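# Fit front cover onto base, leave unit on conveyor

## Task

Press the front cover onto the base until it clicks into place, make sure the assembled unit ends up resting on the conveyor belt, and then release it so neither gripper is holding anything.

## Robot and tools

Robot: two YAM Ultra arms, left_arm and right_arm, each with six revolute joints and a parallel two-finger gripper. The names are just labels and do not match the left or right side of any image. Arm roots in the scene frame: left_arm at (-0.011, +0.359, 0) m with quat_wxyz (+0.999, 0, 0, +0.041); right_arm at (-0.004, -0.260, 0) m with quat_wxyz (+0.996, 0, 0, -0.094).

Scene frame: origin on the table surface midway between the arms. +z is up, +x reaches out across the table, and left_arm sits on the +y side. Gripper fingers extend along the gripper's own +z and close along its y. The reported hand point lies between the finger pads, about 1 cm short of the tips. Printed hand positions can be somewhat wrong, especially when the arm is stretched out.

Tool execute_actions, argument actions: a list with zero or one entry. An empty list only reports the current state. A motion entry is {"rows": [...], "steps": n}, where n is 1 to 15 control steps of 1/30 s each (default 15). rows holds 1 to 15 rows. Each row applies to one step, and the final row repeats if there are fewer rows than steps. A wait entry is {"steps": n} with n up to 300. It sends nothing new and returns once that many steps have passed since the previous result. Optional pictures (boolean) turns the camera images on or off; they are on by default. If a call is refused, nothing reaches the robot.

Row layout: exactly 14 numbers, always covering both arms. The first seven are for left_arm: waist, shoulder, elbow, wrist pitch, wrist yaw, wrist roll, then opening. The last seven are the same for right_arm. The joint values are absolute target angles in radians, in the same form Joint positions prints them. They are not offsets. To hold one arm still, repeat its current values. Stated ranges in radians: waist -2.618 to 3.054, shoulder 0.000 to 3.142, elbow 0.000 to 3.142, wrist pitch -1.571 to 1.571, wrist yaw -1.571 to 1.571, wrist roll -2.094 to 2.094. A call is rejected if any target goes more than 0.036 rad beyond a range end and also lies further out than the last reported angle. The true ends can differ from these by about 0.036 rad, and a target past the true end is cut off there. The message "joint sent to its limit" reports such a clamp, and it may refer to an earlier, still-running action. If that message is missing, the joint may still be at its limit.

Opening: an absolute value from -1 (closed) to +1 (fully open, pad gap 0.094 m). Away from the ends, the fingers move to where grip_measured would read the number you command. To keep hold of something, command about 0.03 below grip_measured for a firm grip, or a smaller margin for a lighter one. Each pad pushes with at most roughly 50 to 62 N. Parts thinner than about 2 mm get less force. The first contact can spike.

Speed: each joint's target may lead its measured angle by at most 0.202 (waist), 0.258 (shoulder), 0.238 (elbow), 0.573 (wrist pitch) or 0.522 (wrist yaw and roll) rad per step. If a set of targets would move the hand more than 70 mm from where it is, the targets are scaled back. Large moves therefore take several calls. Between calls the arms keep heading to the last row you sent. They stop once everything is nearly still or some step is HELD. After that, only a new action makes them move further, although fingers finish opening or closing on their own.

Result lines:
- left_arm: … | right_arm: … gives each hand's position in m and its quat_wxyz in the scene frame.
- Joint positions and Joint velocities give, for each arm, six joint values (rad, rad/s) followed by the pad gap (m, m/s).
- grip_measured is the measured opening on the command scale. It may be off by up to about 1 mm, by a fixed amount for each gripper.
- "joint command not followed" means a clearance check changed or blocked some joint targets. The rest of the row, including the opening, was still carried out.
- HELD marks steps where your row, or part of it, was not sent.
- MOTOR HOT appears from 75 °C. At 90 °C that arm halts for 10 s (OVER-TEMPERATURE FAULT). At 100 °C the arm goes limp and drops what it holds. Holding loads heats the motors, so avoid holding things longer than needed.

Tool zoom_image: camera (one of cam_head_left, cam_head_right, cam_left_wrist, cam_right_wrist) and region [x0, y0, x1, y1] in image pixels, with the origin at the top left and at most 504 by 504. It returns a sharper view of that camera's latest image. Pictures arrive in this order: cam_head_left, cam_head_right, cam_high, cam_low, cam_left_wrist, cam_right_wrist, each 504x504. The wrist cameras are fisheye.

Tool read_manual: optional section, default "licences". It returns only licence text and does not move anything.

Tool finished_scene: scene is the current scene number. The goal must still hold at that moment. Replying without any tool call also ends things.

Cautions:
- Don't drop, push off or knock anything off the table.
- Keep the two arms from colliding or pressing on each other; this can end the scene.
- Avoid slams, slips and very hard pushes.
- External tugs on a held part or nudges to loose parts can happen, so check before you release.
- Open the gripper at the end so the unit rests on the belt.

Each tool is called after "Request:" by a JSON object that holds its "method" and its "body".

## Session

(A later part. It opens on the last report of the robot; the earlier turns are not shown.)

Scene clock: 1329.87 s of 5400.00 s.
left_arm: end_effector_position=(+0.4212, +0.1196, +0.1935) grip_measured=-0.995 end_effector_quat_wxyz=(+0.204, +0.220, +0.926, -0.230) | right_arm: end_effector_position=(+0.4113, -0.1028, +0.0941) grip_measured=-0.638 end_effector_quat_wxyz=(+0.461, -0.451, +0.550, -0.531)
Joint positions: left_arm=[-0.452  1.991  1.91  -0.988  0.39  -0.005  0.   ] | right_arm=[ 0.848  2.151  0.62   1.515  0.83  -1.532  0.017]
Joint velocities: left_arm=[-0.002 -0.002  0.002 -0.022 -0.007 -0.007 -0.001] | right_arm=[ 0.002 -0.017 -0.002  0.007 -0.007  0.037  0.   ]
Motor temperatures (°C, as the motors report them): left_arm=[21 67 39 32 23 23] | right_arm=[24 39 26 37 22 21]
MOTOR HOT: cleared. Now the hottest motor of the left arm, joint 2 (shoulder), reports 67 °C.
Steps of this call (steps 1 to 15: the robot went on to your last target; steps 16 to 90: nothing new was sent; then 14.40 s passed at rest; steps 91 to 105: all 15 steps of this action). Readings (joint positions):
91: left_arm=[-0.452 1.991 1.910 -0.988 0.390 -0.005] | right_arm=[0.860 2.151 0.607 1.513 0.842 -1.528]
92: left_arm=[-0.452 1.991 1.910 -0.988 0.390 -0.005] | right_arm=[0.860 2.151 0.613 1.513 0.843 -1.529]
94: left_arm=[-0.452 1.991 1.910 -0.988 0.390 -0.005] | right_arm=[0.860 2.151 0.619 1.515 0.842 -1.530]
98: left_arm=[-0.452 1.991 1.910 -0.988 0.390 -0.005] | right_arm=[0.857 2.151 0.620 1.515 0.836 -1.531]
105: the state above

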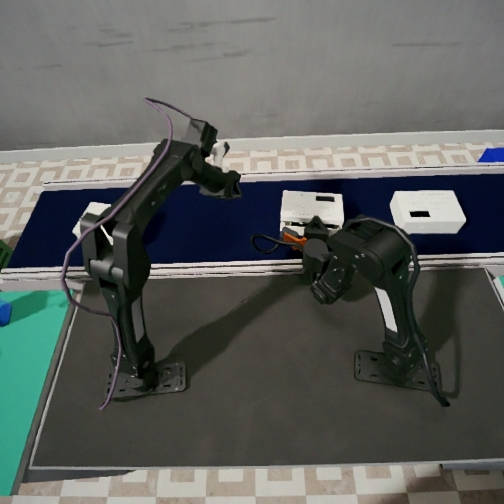

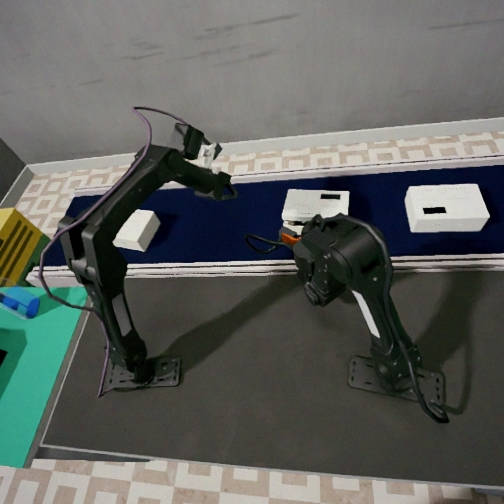

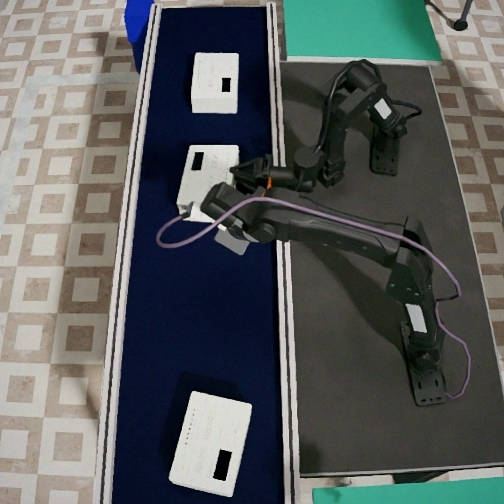

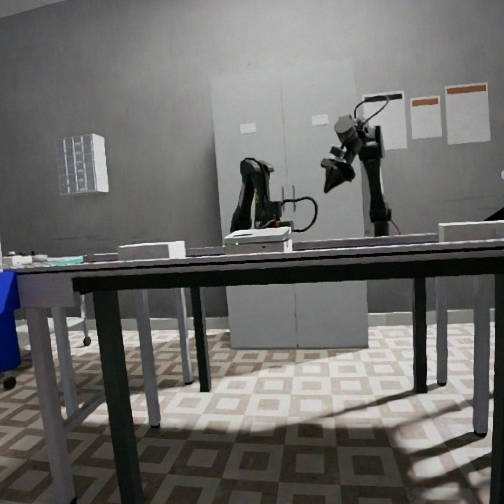

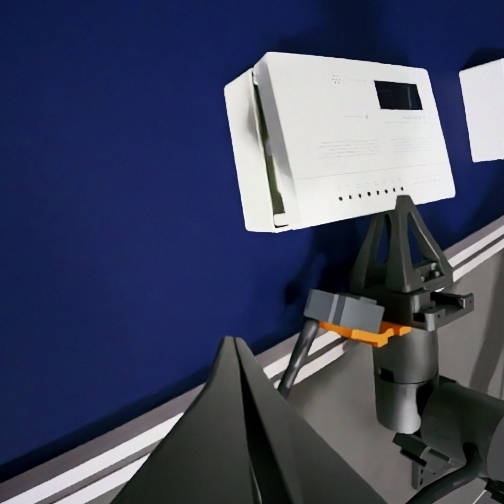

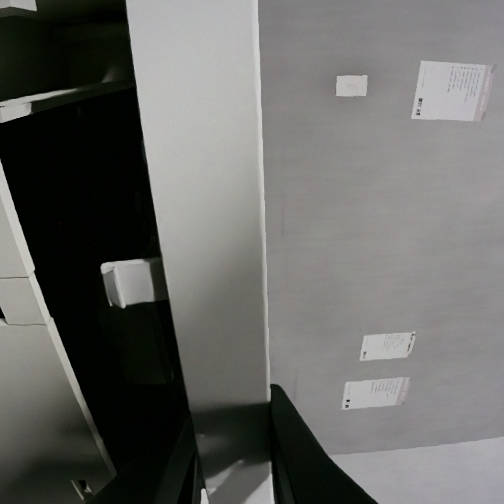

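Request:
{"method": "execute_actions", "body": {"actions": []}}

Scene clock: 1359.60 s of 5400.00 s.
left_arm: end_effector_position=(+0.4212, +0.1196, +0.1935) grip_measured=-0.995 end_effector_quat_wxyz=(+0.204, +0.220, +0.926, -0.230) | right_arm: end_effector_position=(+0.4113, -0.1027, +0.0941) grip_measured=-0.638 end_effector_quat_wxyz=(+0.461, -0.451, +0.550, -0.531)
Joint positions: left_arm=[-0.452  1.991  1.91  -0.989  0.39  -0.005  0.   ] | right_arm=[ 0.848  2.151  0.62   1.515  0.829 -1.532  0.017]
Joint velocities: left_arm=[-0.002  0.007 -0.002 -0.066 -0.11  -0.007  0.   ] | right_arm=[-0.017 -0.012 -0.002 -0.007 -0.051  0.022  0.   ]
Motor temperatures (°C, as the motors report them): left_arm=[21 63 38 31 23 23] | right_arm=[24 39 27 37 22 21]
Steps of this call (steps 1 to 15: the robot went on to your last target; steps 16 to 90: nothing new was sent; then 26.73 s passed at rest). Readings (joint positions):
1: left_arm=[-0.452 1.991 1.910 -0.988 0.390 -0.005] | right_arm=[0.848 2.151 0.620 1.515 0.830 -1.532]
2: left_arm=[-0.452 1.991 1.910 -0.988 0.390 -0.005] | right_arm=[0.848 2.151 0.620 1.515 0.830 -1.532]
4: left_arm=[-0.452 1.991 1.910 -0.988 0.390 -0.005] | right_arm=[0.848 2.151 0.620 1.515 0.829 -1.532]
8: left_arm=[-0.452 1.991 1.910 -0.988 0.390 -0.005] | right_arm=[0.848 2.151 0.620 1.515 0.829 -1.532]
90: the state above
All arms were judged still, so your last target was given up. Only a new action makes them travel on or press farther. Fingers that are still opening or closing keep moving.

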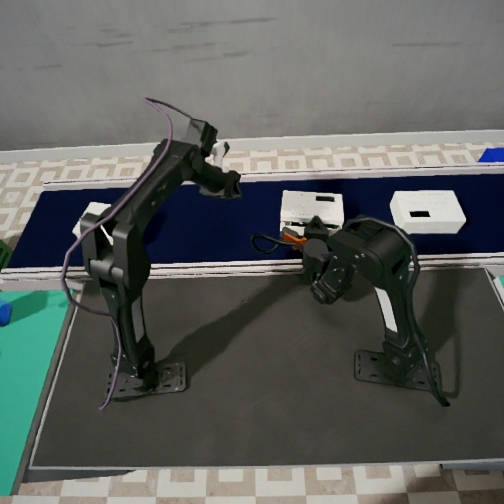

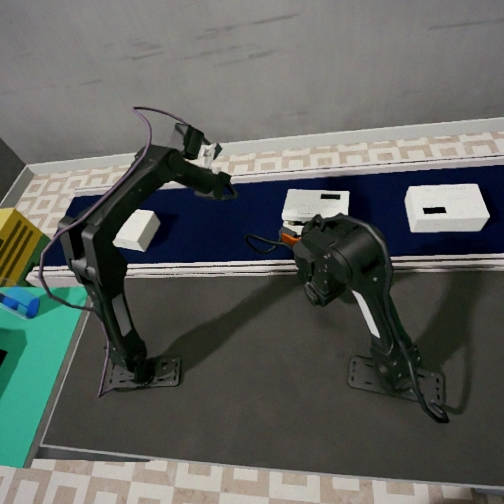

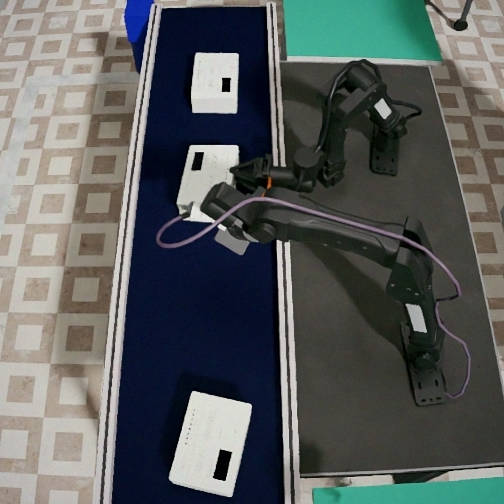

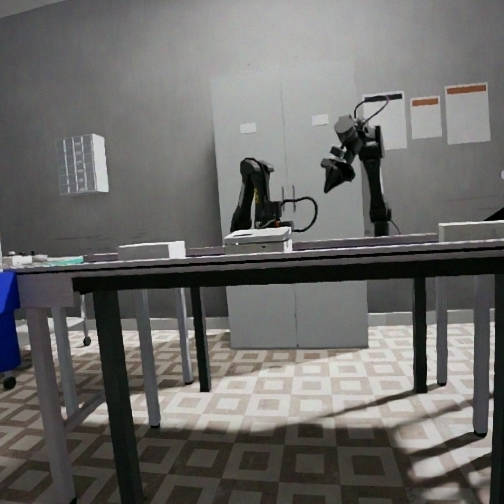

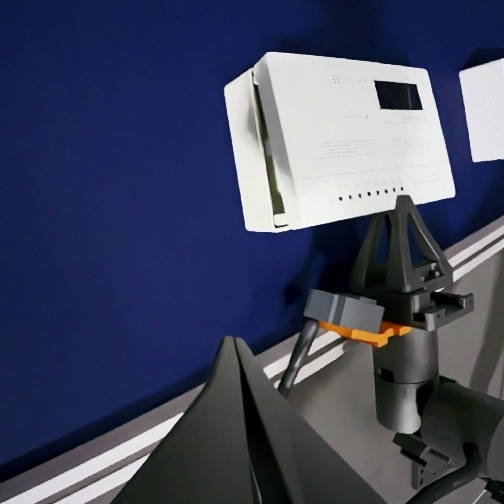

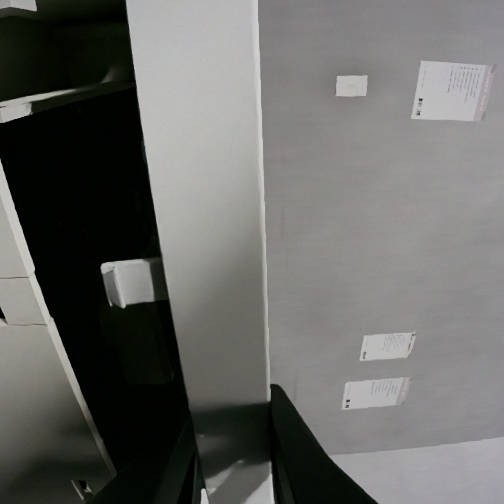

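Request:
{"method": "execute_actions", "body": {"actions": [{"rows": [[-0.46,1.995,1.9,-1.0,0.4,0,-1,0.841,2.18,0.64,1.545,0.819,-1.53,-0.68],[-0.46,1.995,1.9,-1.0,0.4,0,-1,0.841,2.18,0.64,1.545,0.819,-1.53,-0.68],[-0.46,1.995,1.9,-1.0,0.4,0,-1,0.841,2.161,0.64,1.545,0.819,-1.53,-0.68]], "steps": 15}]}}

Scene clock: 1364.00 s of 5400.00 s.
left_arm: end_effector_position=(+0.4211, +0.1196, +0.1935) grip_measured=-0.995 end_effector_quat_wxyz=(+0.204, +0.220, +0.926, -0.230) | right_arm: end_effector_position=(+0.4112, -0.1024, +0.0903) grip_measured=-0.638 end_effector_quat_wxyz=(+0.459, -0.455, +0.549, -0.531)
Joint positions: left_arm=[-0.452  1.991  1.91  -0.989  0.39  -0.005  0.   ] | right_arm=[ 0.848  2.161  0.62   1.518  0.826 -1.533  0.017]
Joint velocities: left_arm=[-0.007 -0.002 -0.017 -0.11   0.037  0.007  0.   ] | right_arm=[ 0.007  0.007  0.002 -0.066  0.022 -0.007  0.002]
Motor temperatures (°C, as the motors report them): left_arm=[21 63 38 31 23 23] | right_arm=[24 39 27 37 22 21]
Steps of this call (steps 1 to 90: nothing new was sent; then 0.90 s passed at rest; steps 91 to 105: all 15 steps of this action). Readings (joint positions):
91: left_arm=[-0.452 1.991 1.910 -0.989 0.390 -0.005] | right_arm=[0.848 2.153 0.620 1.517 0.829 -1.532]
92: left_arm=[-0.452 1.991 1.910 -0.989 0.390 -0.005] | right_arm=[0.848 2.156 0.620 1.519 0.829 -1.532]
94: left_arm=[-0.452 1.991 1.910 -0.989 0.390 -0.005] | right_arm=[0.848 2.161 0.620 1.518 0.827 -1.533]
98: left_arm=[-0.452 1.991 1.910 -0.989 0.390 -0.005] | right_arm=[0.848 2.161 0.620 1.518 0.826 -1.533]
105: the state above

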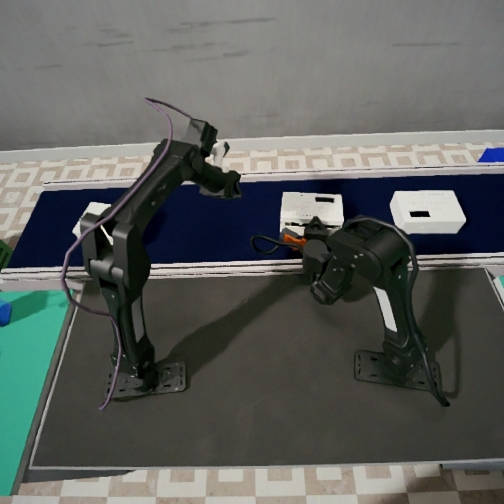

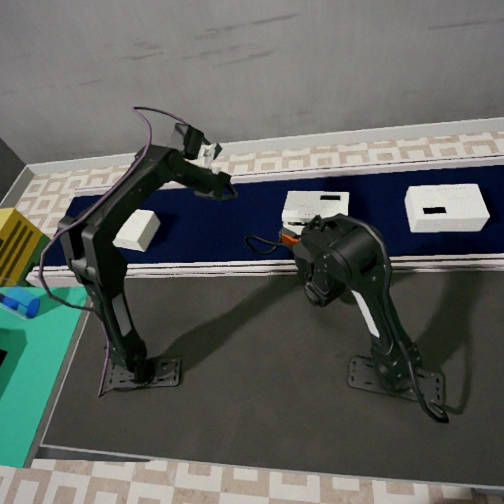

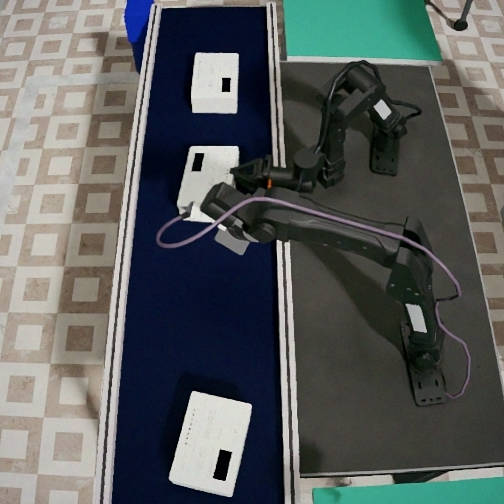

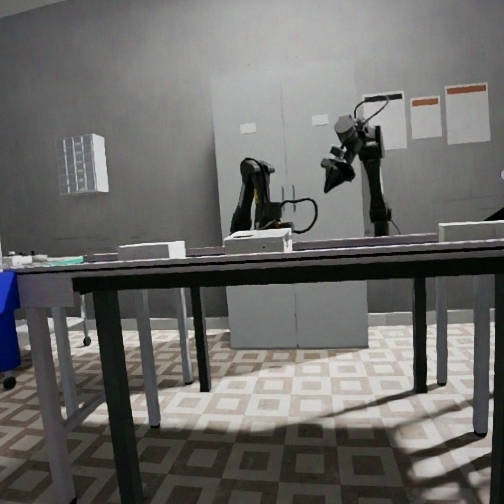

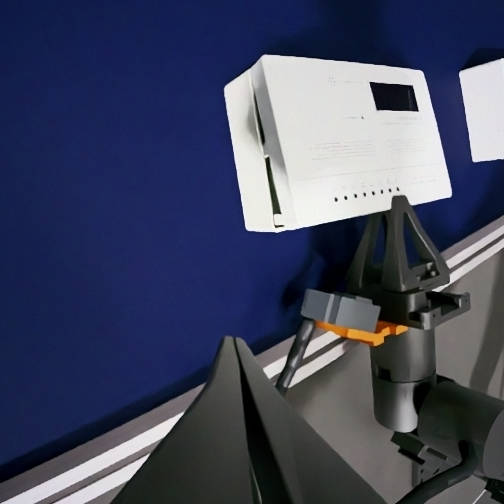

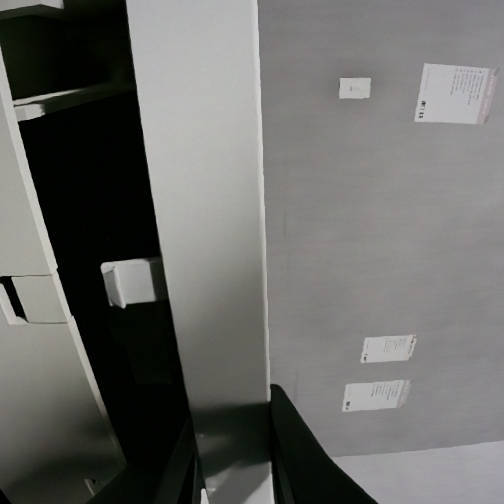

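Request:
{"method": "execute_actions", "body": {"actions": [{"rows": [[-0.46,1.995,1.9,-1.0,0.4,0,-1,0.841,2.161,0.64,1.545,0.819,-1.53,-0.64],[-0.46,1.995,1.9,-1.0,0.4,0,-1,0.841,2.161,0.64,1.545,0.819,-1.53,-0.61],[-0.46,1.995,1.9,-1.0,0.4,0,-1,0.841,2.161,0.64,1.545,0.819,-1.53,-0.58],[-0.46,1.995,1.9,-1.0,0.4,0,-1,0.841,2.161,0.64,1.545,0.819,-1.53,-0.55],[-0.46,1.995,1.9,-1.0,0.4,0,-1,0.841,2.161,0.64,1.545,0.819,-1.53,-0.52],[-0.46,1.995,1.9,-1.0,0.4,0,-1,0.841,2.161,0.64,1.545,0.819,-1.53,-0.49],[-0.46,1.995,1.9,-1.0,0.4,0,-1,0.841,2.161,0.64,1.545,0.819,-1.53,-0.46],[-0.46,1.995,1.9,-1.0,0.4,0,-1,0.841,2.161,0.64,1.545,0.819,-1.53,-0.43],[-0.46,1.995,1.9,-1.0,0.4,0,-1,0.841,2.161,0.64,1.545,0.819,-1.53,-0.40]], "steps": 15}]}}

Scene clock: 1374.93 s of 5400.00 s.
left_arm: end_effector_position=(+0.4211, +0.1196, +0.1935) grip_measured=-0.995 end_effector_quat_wxyz=(+0.204, +0.220, +0.926, -0.230) | right_arm: end_effector_position=(+0.4112, -0.1023, +0.0910) grip_measured=-0.403 end_effector_quat_wxyz=(+0.460, -0.453, +0.549, -0.531)
Joint positions: left_arm=[-0.452  1.991  1.91  -0.989  0.39  -0.005  0.   ] | right_arm=[ 0.848  2.161  0.62   1.521  0.826 -1.533  0.028]
Joint velocities: left_arm=[ 0.002 -0.022  0.007  0.007 -0.007  0.051 -0.   ] | right_arm=[-0.032  0.007 -0.012  0.007  0.007 -0.007 -0.   ]
Motor temperatures (°C, as the motors report them): left_arm=[21 63 38 31 23 23] | right_arm=[24 39 27 37 22 21]
Steps of this call (steps 1 to 15: the robot went on to your last target; steps 16 to 90: nothing new was sent; then 7.43 s passed at rest; steps 91 to 105: all 15 steps of this action). Readings (joint positions):
91: left_arm=[-0.452 1.991 1.910 -0.989 0.390 -0.005] | right_arm=[0.848 2.161 0.620 1.518 0.826 -1.533]
92: left_arm=[-0.452 1.991 1.910 -0.989 0.390 -0.005] | right_arm=[0.848 2.161 0.620 1.518 0.826 -1.533]
94: left_arm=[-0.452 1.991 1.910 -0.989 0.390 -0.005] | right_arm=[0.848 2.161 0.620 1.518 0.826 -1.533]
98: left_arm=[-0.452 1.991 1.910 -0.989 0.390 -0.005] | right_arm=[0.848 2.161 0.620 1.520 0.826 -1.533]
105: the state above

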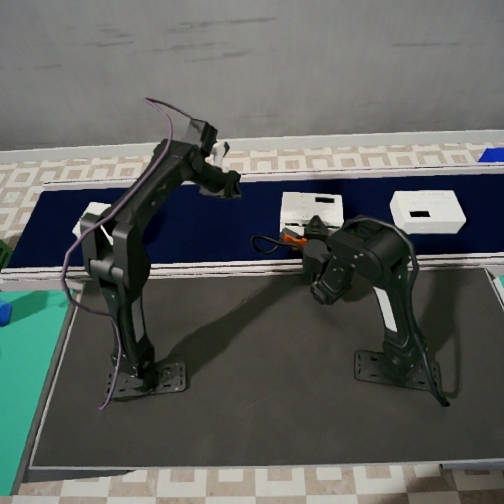

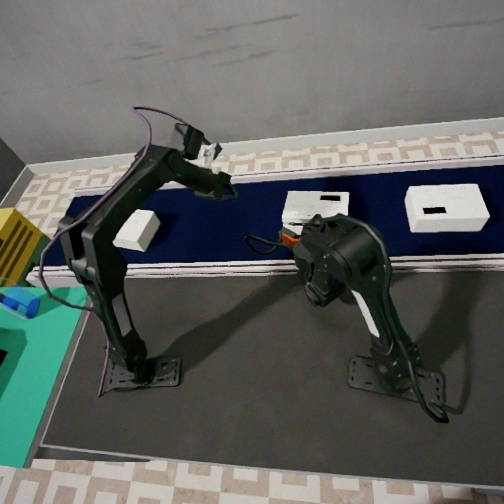

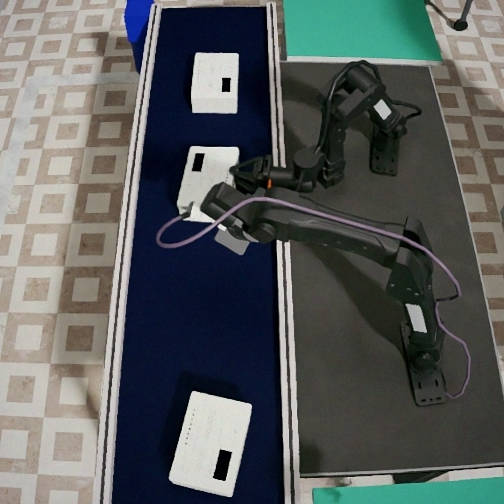

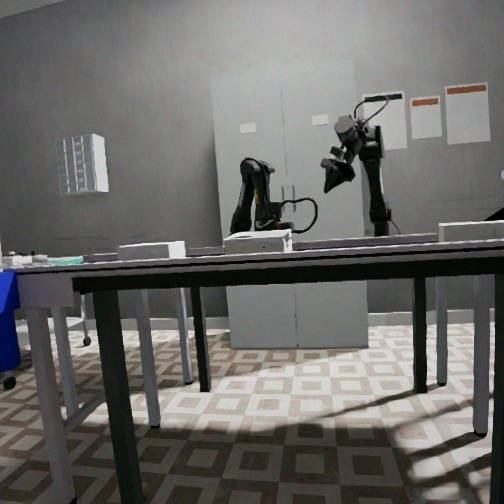

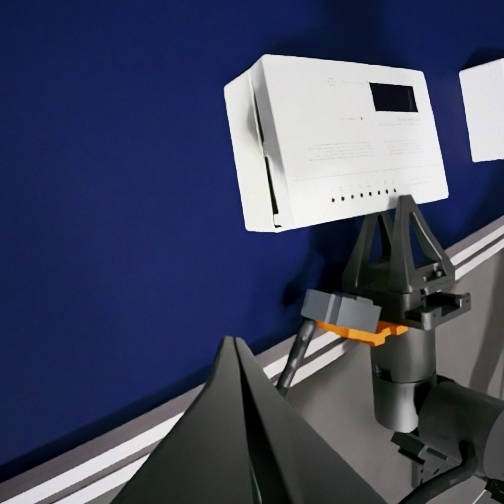

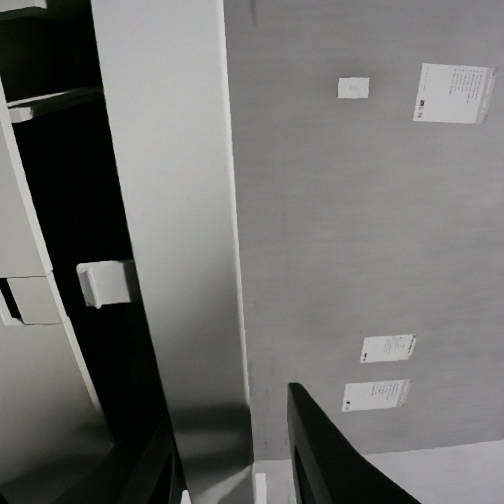

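Request:
{"method": "execute_actions", "body": {"actions": [{"rows": [[-0.46,1.995,1.9,-1.0,0.4,0,-1,0.841,2.161,0.64,1.545,0.819,-1.53,-0.37],[-0.46,1.995,1.9,-1.0,0.4,0,-1,0.841,2.161,0.64,1.545,0.819,-1.53,-0.34],[-0.46,1.995,1.9,-1.0,0.4,0,-1,0.841,2.161,0.64,1.545,0.819,-1.53,-0.31],[-0.46,1.995,1.9,-1.0,0.4,0,-1,0.841,2.161,0.64,1.545,0.819,-1.53,-0.28],[-0.46,1.995,1.9,-1.0,0.4,0,-1,0.841,2.161,0.64,1.545,0.819,-1.53,-0.25],[-0.46,1.995,1.9,-1.0,0.4,0,-1,0.841,2.161,0.64,1.545,0.819,-1.53,-0.22],[-0.46,1.995,1.9,-1.0,0.4,0,-1,0.841,2.161,0.64,1.545,0.819,-1.53,-0.20]], "steps": 15}]}}

Scene clock: 1382.43 s of 5400.00 s.
left_arm: end_effector_position=(+0.4211, +0.1196, +0.1935) grip_measured=-0.995 end_effector_quat_wxyz=(+0.204, +0.220, +0.926, -0.230) | right_arm: end_effector_position=(+0.4113, -0.1023, +0.0914) grip_measured=-0.203 end_effector_quat_wxyz=(+0.461, -0.453, +0.549, -0.531)
Joint positions: left_arm=[-0.452  1.991  1.91  -0.989  0.39  -0.005  0.   ] | right_arm=[ 0.848  2.161  0.62   1.523  0.826 -1.533  0.037]
Joint velocities: left_arm=[-0.002 -0.002 -0.002 -0.022  0.066 -0.022  0.001] | right_arm=[-0.027 -0.002  0.012 -0.037 -0.007 -0.037 -0.001]
Motor temperatures (°C, as the motors report them): left_arm=[21 62 38 31 23 23] | right_arm=[24 39 27 37 22 21]
Steps of this call (steps 1 to 15: the robot went on to your last target; steps 16 to 90: nothing new was sent; then 4.00 s passed at rest; steps 91 to 105: all 15 steps of this action). Readings (joint positions):
91: left_arm=[-0.452 1.991 1.910 -0.989 0.390 -0.005] | right_arm=[0.848 2.161 0.620 1.522 0.826 -1.533]
92: left_arm=[-0.452 1.991 1.910 -0.989 0.390 -0.005] | right_arm=[0.848 2.161 0.620 1.522 0.826 -1.533]
94: left_arm=[-0.452 1.991 1.910 -0.989 0.390 -0.005] | right_arm=[0.848 2.161 0.620 1.522 0.826 -1.533]
98: left_arm=[-0.452 1.991 1.910 -0.989 0.390 -0.005] | right_arm=[0.848 2.161 0.620 1.522 0.826 -1.533]
105: the state above

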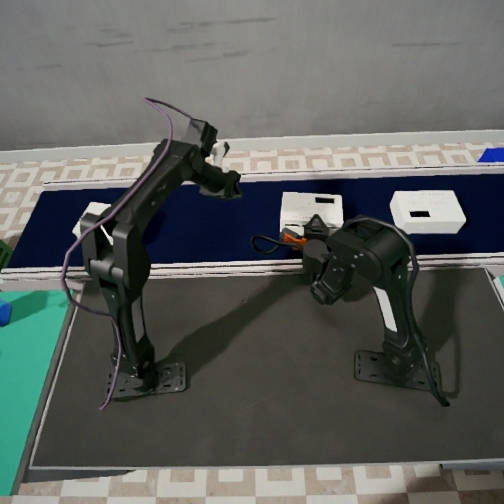

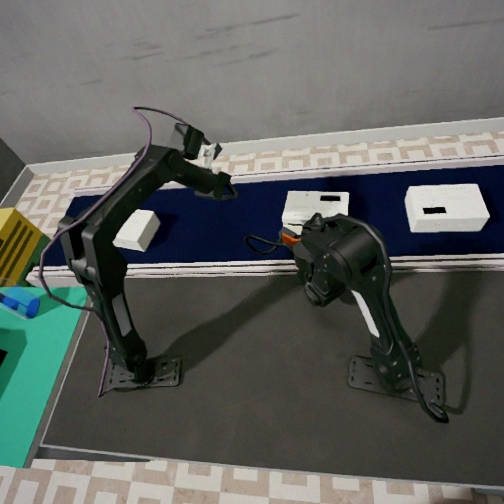

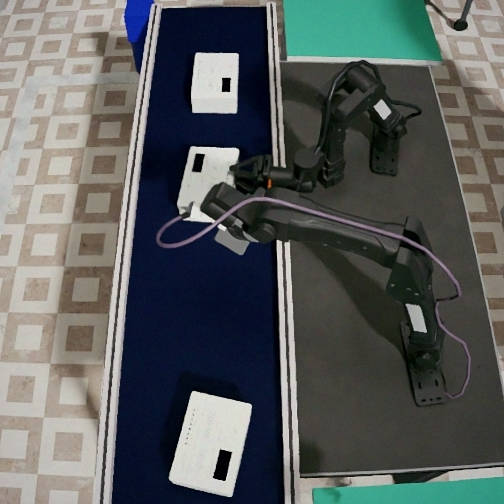

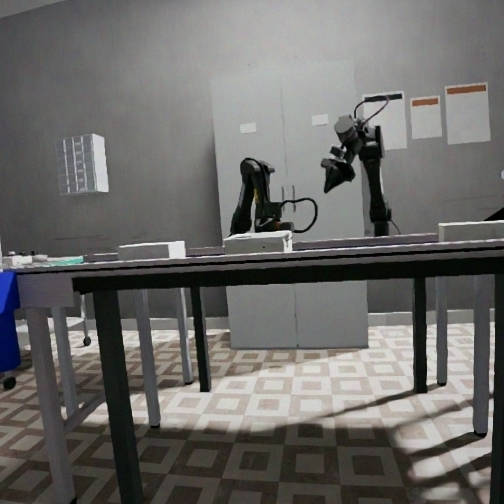

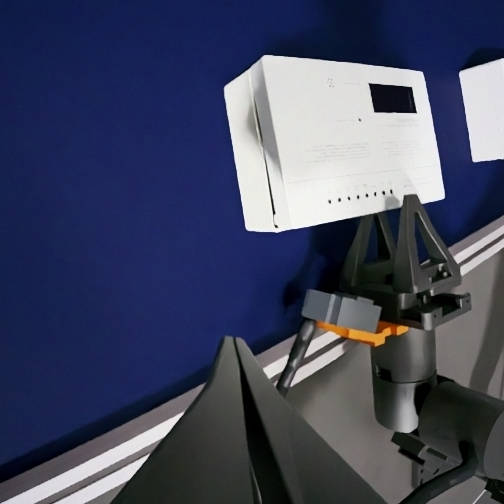

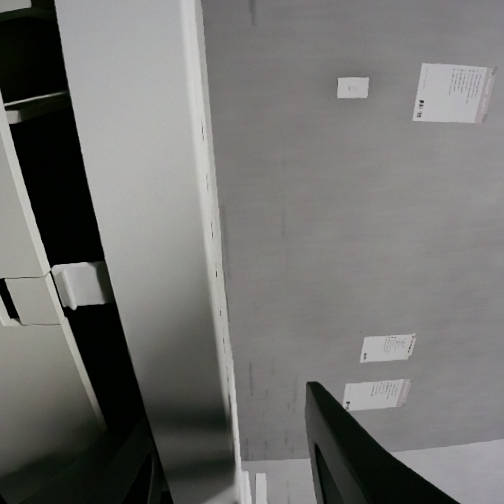

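Request:
{"method": "execute_actions", "body": {"actions": [{"rows": [[-0.46,1.995,1.9,-1.0,0.4,0,-1,0.841,2.161,0.64,1.545,0.819,-1.53,-0.18],[-0.46,1.995,1.9,-1.0,0.4,0,-1,0.841,2.161,0.64,1.545,0.819,-1.53,-0.16],[-0.46,1.995,1.9,-1.0,0.4,0,-1,0.841,2.161,0.64,1.545,0.819,-1.53,-0.14],[-0.46,1.995,1.9,-1.0,0.4,0,-1,0.841,2.161,0.64,1.545,0.819,-1.53,-0.12],[-0.46,1.995,1.9,-1.0,0.4,0,-1,0.841,2.161,0.64,1.545,0.819,-1.53,-0.10],[-0.46,1.995,1.9,-1.0,0.4,0,-1,0.841,2.161,0.64,1.545,0.819,-1.53,-0.08]], "steps": 15}]}}

Scene clock: 1395.27 s of 5400.00 s.
left_arm: end_effector_position=(+0.4211, +0.1196, +0.1935) grip_measured=-0.995 end_effector_quat_wxyz=(+0.204, +0.220, +0.926, -0.230) | right_arm: end_effector_position=(+0.4113, -0.1023, +0.0927) grip_measured=-0.083 end_effector_quat_wxyz=(+0.463, -0.450, +0.549, -0.531)
Joint positions: left_arm=[-0.452  1.991  1.91  -0.989  0.39  -0.005  0.   ] | right_arm=[ 0.848  2.161  0.62   1.53   0.826 -1.533  0.043]
Joint velocities: left_arm=[ 0.017 -0.002 -0.012  0.007  0.022  0.051  0.   ] | right_arm=[ 0.017 -0.022  0.002  0.066  0.007  0.022 -0.001]
Motor temperatures (°C, as the motors report them): left_arm=[21 62 38 31 23 23] | right_arm=[24 39 27 37 22 21]
Steps of this call (steps 1 to 15: the robot went on to your last target; steps 16 to 90: nothing new was sent; then 9.33 s passed at rest; steps 91 to 105: all 15 steps of this action). Readings (joint positions):
91: left_arm=[-0.452 1.991 1.910 -0.989 0.390 -0.005] | right_arm=[0.848 2.161 0.620 1.523 0.826 -1.533]
92: left_arm=[-0.452 1.991 1.910 -0.989 0.390 -0.005] | right_arm=[0.848 2.161 0.620 1.525 0.826 -1.533]
94: left_arm=[-0.452 1.991 1.910 -0.989 0.390 -0.005] | right_arm=[0.848 2.161 0.620 1.527 0.826 -1.533]
98: left_arm=[-0.452 1.991 1.910 -0.989 0.390 -0.005] | right_arm=[0.848 2.161 0.620 1.529 0.826 -1.533]
105: the state above

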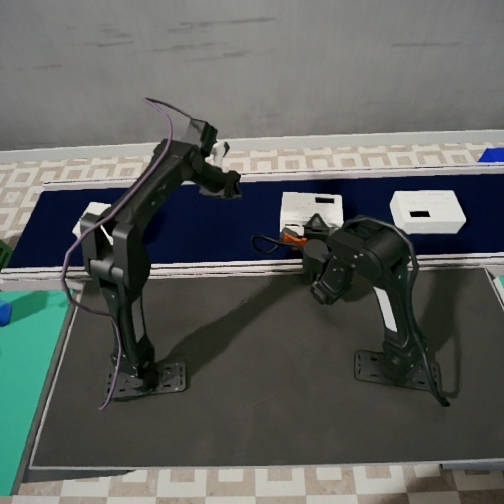

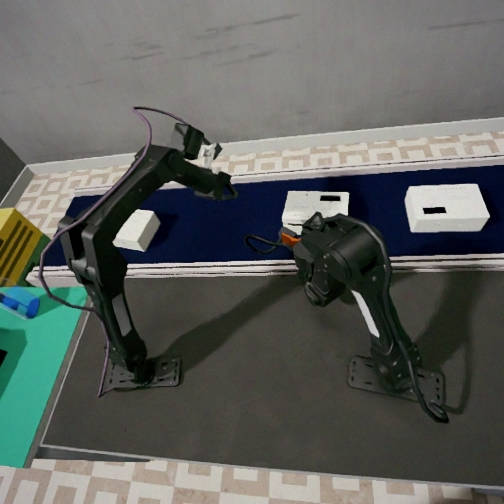

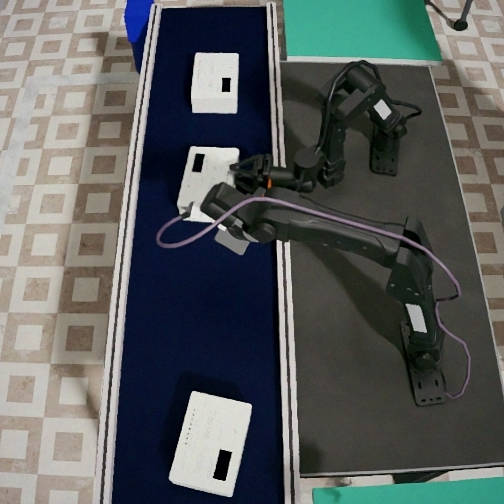

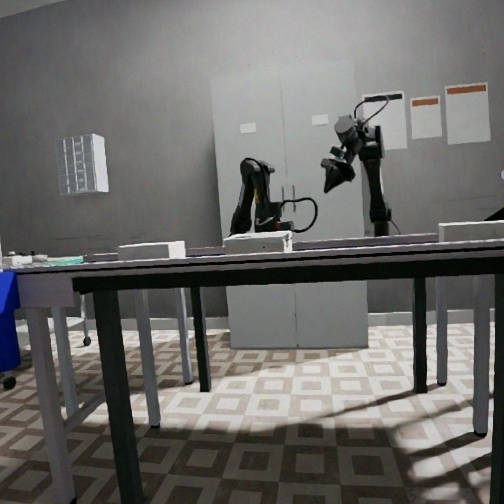

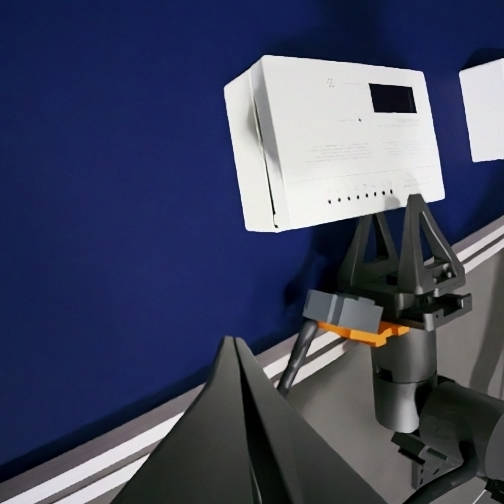

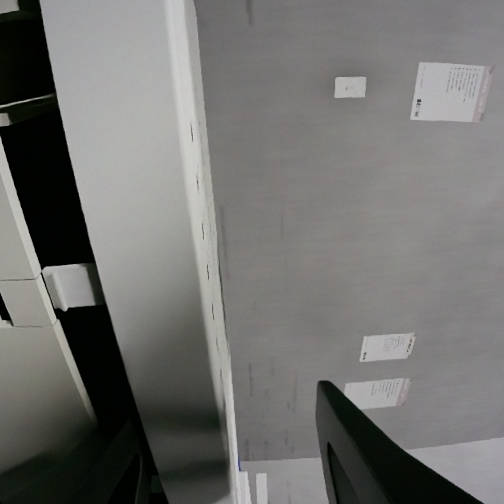

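Request:
{"method": "execute_actions", "body": {"actions": [{"rows": [[-0.46,1.995,1.9,-1.0,0.4,0,-1,0.841,2.15,0.64,1.53,0.819,-1.53,-0.08],[-0.46,1.995,1.9,-1.0,0.4,0,-1,0.841,2.142,0.64,1.525,0.819,-1.53,-0.08],[-0.46,1.995,1.9,-1.0,0.4,0,-1,0.841,2.139,0.64,1.52,0.819,-1.528,-0.08],[-0.46,1.995,1.9,-1.0,0.4,0,-1,0.841,2.136,0.64,1.514,0.819,-1.526,-0.08],[-0.46,1.995,1.9,-1.0,0.4,0,-1,0.841,2.133,0.64,1.508,0.819,-1.524,-0.08],[-0.46,1.995,1.9,-1.0,0.4,0,-1,0.841,2.130,0.64,1.502,0.819,-1.522,-0.08],[-0.46,1.995,1.9,-1.0,0.4,0,-1,0.841,2.127,0.64,1.496,0.819,-1.52,-0.08],[-0.46,1.995,1.9,-1.0,0.4,0,-1,0.841,2.124,0.64,1.49,0.819,-1.518,-0.08]], "steps": 15}]}}

Scene clock: 1456.43 s of 5400.00 s.
left_arm: end_effector_position=(+0.4211, +0.1196, +0.1935) grip_measured=-0.995 end_effector_quat_wxyz=(+0.204, +0.220, +0.926, -0.230) | right_arm: end_effector_position=(+0.4114, -0.1022, +0.0908) grip_measured=-0.083 end_effector_quat_wxyz=(+0.457, -0.456, +0.550, -0.530)
Joint positions: left_arm=[-0.452  1.991  1.91  -0.989  0.39  -0.005  0.   ] | right_arm=[ 0.848  2.153  0.62   1.502  0.826 -1.53   0.043]
Joint velocities: left_arm=[-0.007  0.002  0.002  0.066 -0.066 -0.022 -0.001] | right_arm=[ 0.007 -0.051 -0.027  0.066  0.095 -0.007 -0.   ]
Motor temperatures (°C, as the motors report them): left_arm=[21 61 37 30 23 23] | right_arm=[24 39 27 37 22 21]
Steps of this call (steps 1 to 15: the robot went on to your last target; steps 16 to 90: nothing new was sent; then 57.67 s passed at rest; steps 91 to 105: all 15 steps of this action). Readings (joint positions):
91: left_arm=[-0.452 1.991 1.910 -0.989 0.390 -0.005] | right_arm=[0.848 2.161 0.620 1.530 0.826 -1.533]
92: left_arm=[-0.452 1.991 1.910 -0.989 0.390 -0.005] | right_arm=[0.848 2.161 0.620 1.530 0.826 -1.533]
94: left_arm=[-0.452 1.991 1.910 -0.989 0.390 -0.005] | right_arm=[0.848 2.161 0.620 1.530 0.826 -1.533]
98: left_arm=[-0.452 1.991 1.910 -0.989 0.390 -0.005] | right_arm=[0.848 2.161 0.620 1.518 0.826 -1.532]
105: the state above

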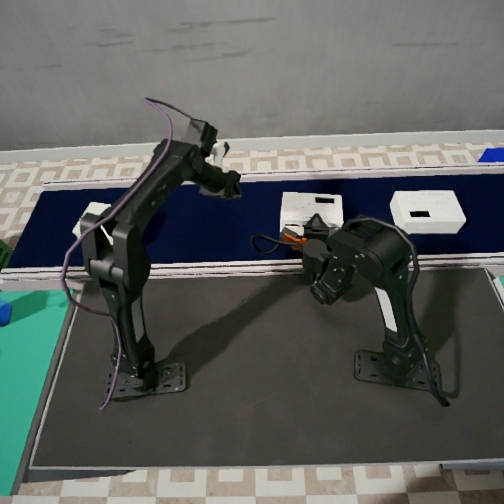

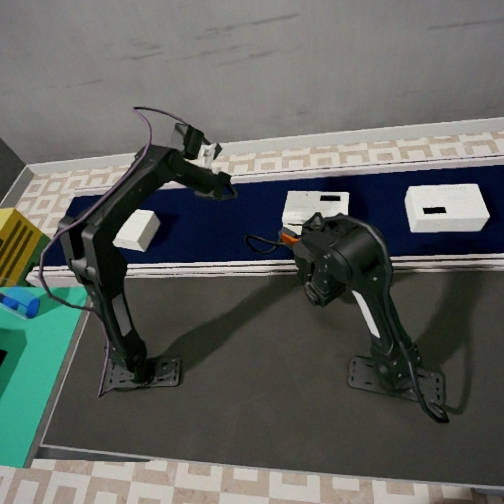

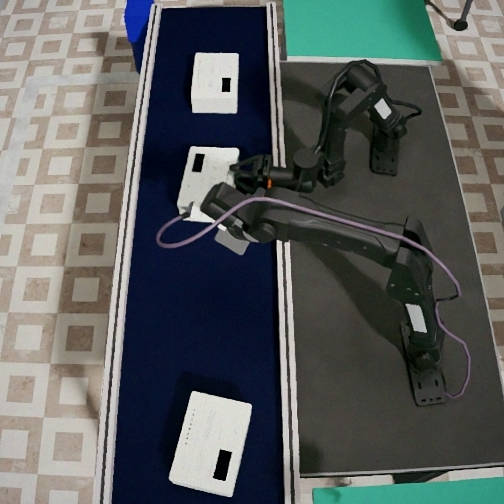

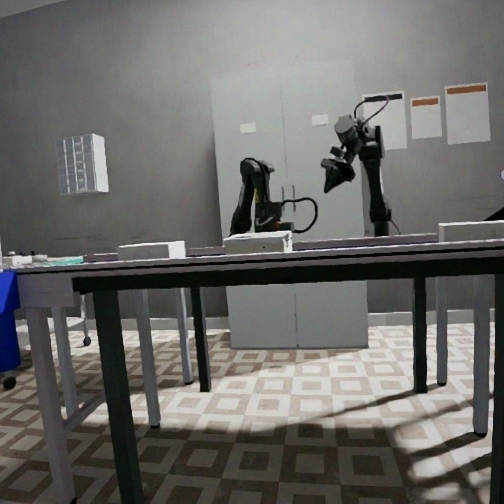

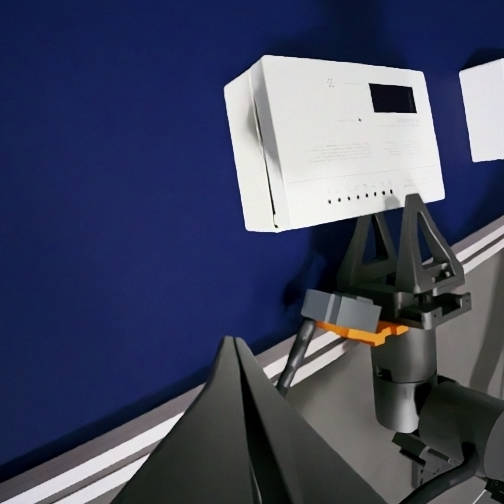

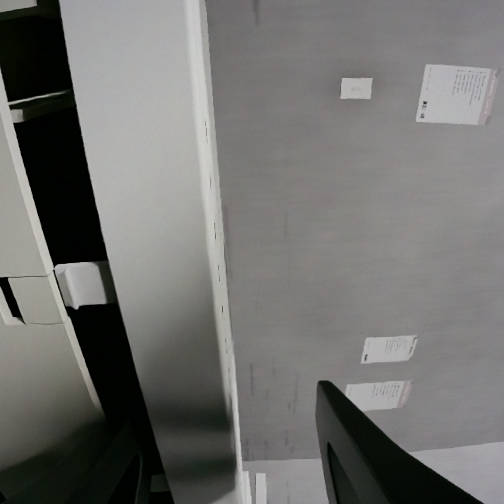

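Request:
{"method": "execute_actions", "body": {"actions": [{"rows": [[-0.46,1.995,1.9,-1.0,0.4,0,-1,0.841,2.117,0.64,1.49,0.819,-1.515,-0.08],[-0.46,1.995,1.9,-1.0,0.4,0,-1,0.841,2.113,0.64,1.487,0.819,-1.512,-0.08],[-0.46,1.995,1.9,-1.0,0.4,0,-1,0.841,2.111,0.64,1.483,0.819,-1.51,-0.08],[-0.46,1.995,1.9,-1.0,0.4,0,-1,0.841,2.109,0.64,1.478,0.819,-1.508,-0.08],[-0.46,1.995,1.9,-1.0,0.4,0,-1,0.841,2.107,0.64,1.473,0.819,-1.506,-0.08],[-0.46,1.995,1.9,-1.0,0.4,0,-1,0.841,2.105,0.64,1.468,0.819,-1.504,-0.08],[-0.46,1.995,1.9,-1.0,0.4,0,-1,0.841,2.103,0.64,1.463,0.819,-1.502,-0.08],[-0.46,1.995,1.9,-1.0,0.4,0,-1,0.841,2.101,0.64,1.458,0.819,-1.50,-0.08],[-0.46,1.995,1.9,-1.0,0.4,0,-1,0.841,2.099,0.64,1.453,0.819,-1.498,-0.08],[-0.46,1.995,1.9,-1.0,0.4,0,-1,0.841,2.097,0.64,1.448,0.819,-1.496,-0.08],[-0.46,1.995,1.9,-1.0,0.4,0,-1,0.841,2.095,0.64,1.443,0.819,-1.494,-0.08],[-0.46,1.995,1.9,-1.0,0.4,0,-1,0.841,2.093,0.64,1.438,0.819,-1.492,-0.08],[-0.46,1.995,1.9,-1.0,0.4,0,-1,0.841,2.091,0.64,1.433,0.819,-1.49,-0.08],[-0.46,1.995,1.9,-1.0,0.4,0,-1,0.841,2.09,0.64,1.428,0.819,-1.488,-0.08],[-0.46,1.995,1.9,-1.0,0.4,0,-1,0.841,2.09,0.64,1.423,0.819,-1.488,-0.08]], "steps": 15}], "pictures": false}}

Request:
{"method": "execute_actions", "body": {"actions": [{"steps": 15}]}}

Scene clock: 1473.87 s of 5400.00 s.
left_arm: end_effector_position=(+0.4211, +0.1196, +0.1935) grip_measured=-0.995 end_effector_quat_wxyz=(+0.204, +0.220, +0.926, -0.230) | right_arm: end_effector_position=(+0.4117, -0.1019, +0.0938) grip_measured=-0.083 end_effector_quat_wxyz=(+0.456, -0.457, +0.555, -0.524)
Joint positions: left_arm=[-0.452  1.991  1.91  -0.989  0.39  -0.005  0.   ] | right_arm=[ 0.848  2.12   0.62   1.449  0.826 -1.506  0.043]
Joint velocities: left_arm=[ 0.007 -0.002  0.017 -0.037  0.037 -0.037 -0.001] | right_arm=[ 0.007 -0.042 -0.017 -0.11  -0.051  0.007 -0.001]
Motor temperatures (°C, as the motors report them): left_arm=[21 60 37 30 23 23] | right_arm=[24 40 27 36 22 21]
Steps of this call (steps 1 to 15: the robot went on to your last target; steps 16 to 90: nothing new was sent; then 13.93 s passed at rest; steps 91 to 105: all 15 steps of this action). Readings (joint positions):
91: left_arm=[-0.452 1.991 1.910 -0.989 0.390 -0.005] | right_arm=[0.848 2.150 0.620 1.499 0.826 -1.529]
92: left_arm=[-0.452 1.991 1.910 -0.989 0.390 -0.005] | right_arm=[0.848 2.150 0.620 1.499 0.826 -1.528]
94: left_arm=[-0.452 1.991 1.910 -0.989 0.390 -0.005] | right_arm=[0.848 2.147 0.620 1.494 0.826 -1.525]
98: left_arm=[-0.452 1.991 1.910 -0.989 0.390 -0.005] | right_arm=[0.848 2.132 0.620 1.481 0.826 -1.519]
105: the state above

Scene clock: 1474.37 s of 5400.00 s.
left_arm: end_effector_position=(+0.4211, +0.1196, +0.1935) grip_measured=-0.995 end_effector_quat_wxyz=(+0.204, +0.220, +0.926, -0.230) | right_arm: end_effector_position=(+0.4116, -0.1020, +0.0920) grip_measured=-0.083 end_effector_quat_wxyz=(+0.453, -0.460, +0.557, -0.523)
Joint positions: left_arm=[-0.452  1.991  1.91  -0.989  0.39  -0.005  0.   ] | right_arm=[ 0.848  2.117  0.62   1.433  0.826 -1.5    0.043]
Joint velocities: left_arm=[-0.007 -0.007 -0.007 -0.051  0.022 -0.007  0.   ] | right_arm=[ 0.007  0.002 -0.002 -0.022 -0.022 -0.066 -0.001]
Motor temperatures (°C, as the motors report them): left_arm=[21 60 37 30 23 23] | right_arm=[24 40 27 36 22 21]
Steps of this call (steps 1 to 15: the robot went on to your last target). Readings (joint positions):
1: left_arm=[-0.452 1.991 1.910 -0.989 0.390 -0.005] | right_arm=[0.848 2.118 0.620 1.446 0.826 -1.505]
2: left_arm=[-0.452 1.991 1.910 -0.989 0.390 -0.005] | right_arm=[0.848 2.118 0.620 1.444 0.826 -1.504]
4: left_arm=[-0.452 1.991 1.910 -0.989 0.390 -0.005] | right_arm=[0.848 2.117 0.620 1.440 0.826 -1.502]
8: left_arm=[-0.452 1.991 1.910 -0.989 0.390 -0.005] | right_arm=[0.848 2.117 0.620 1.435 0.826 -1.500]
15: the state above

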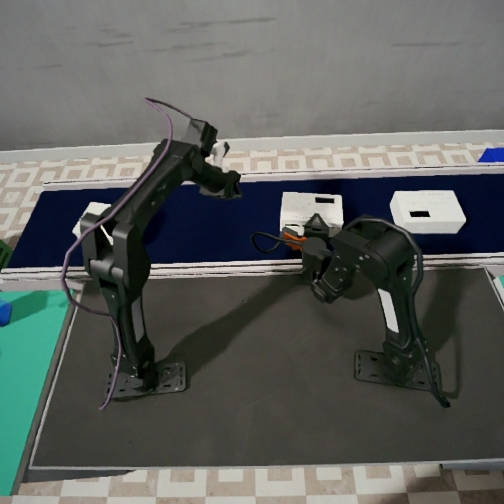

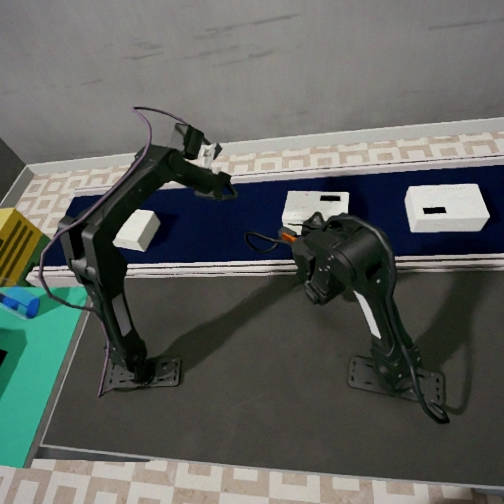

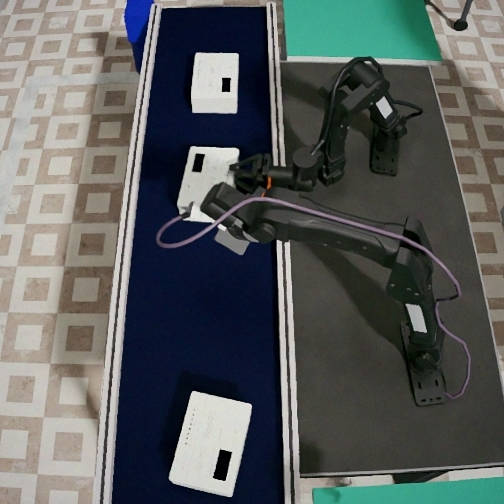

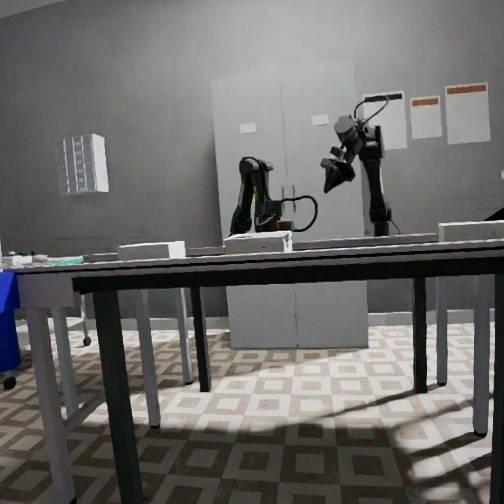

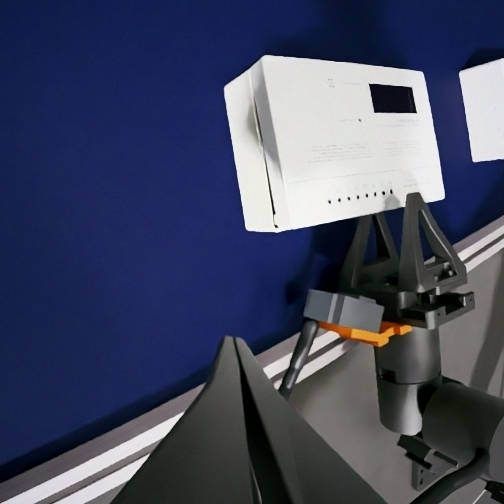

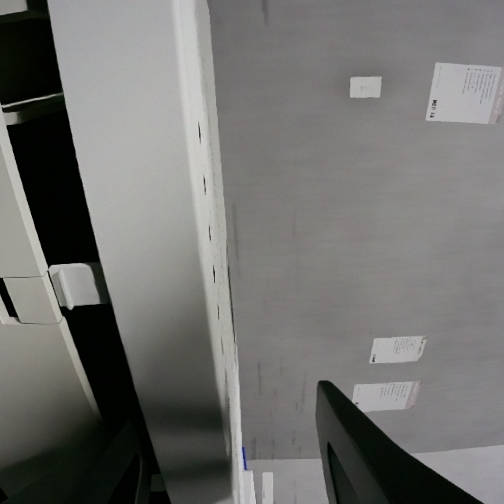

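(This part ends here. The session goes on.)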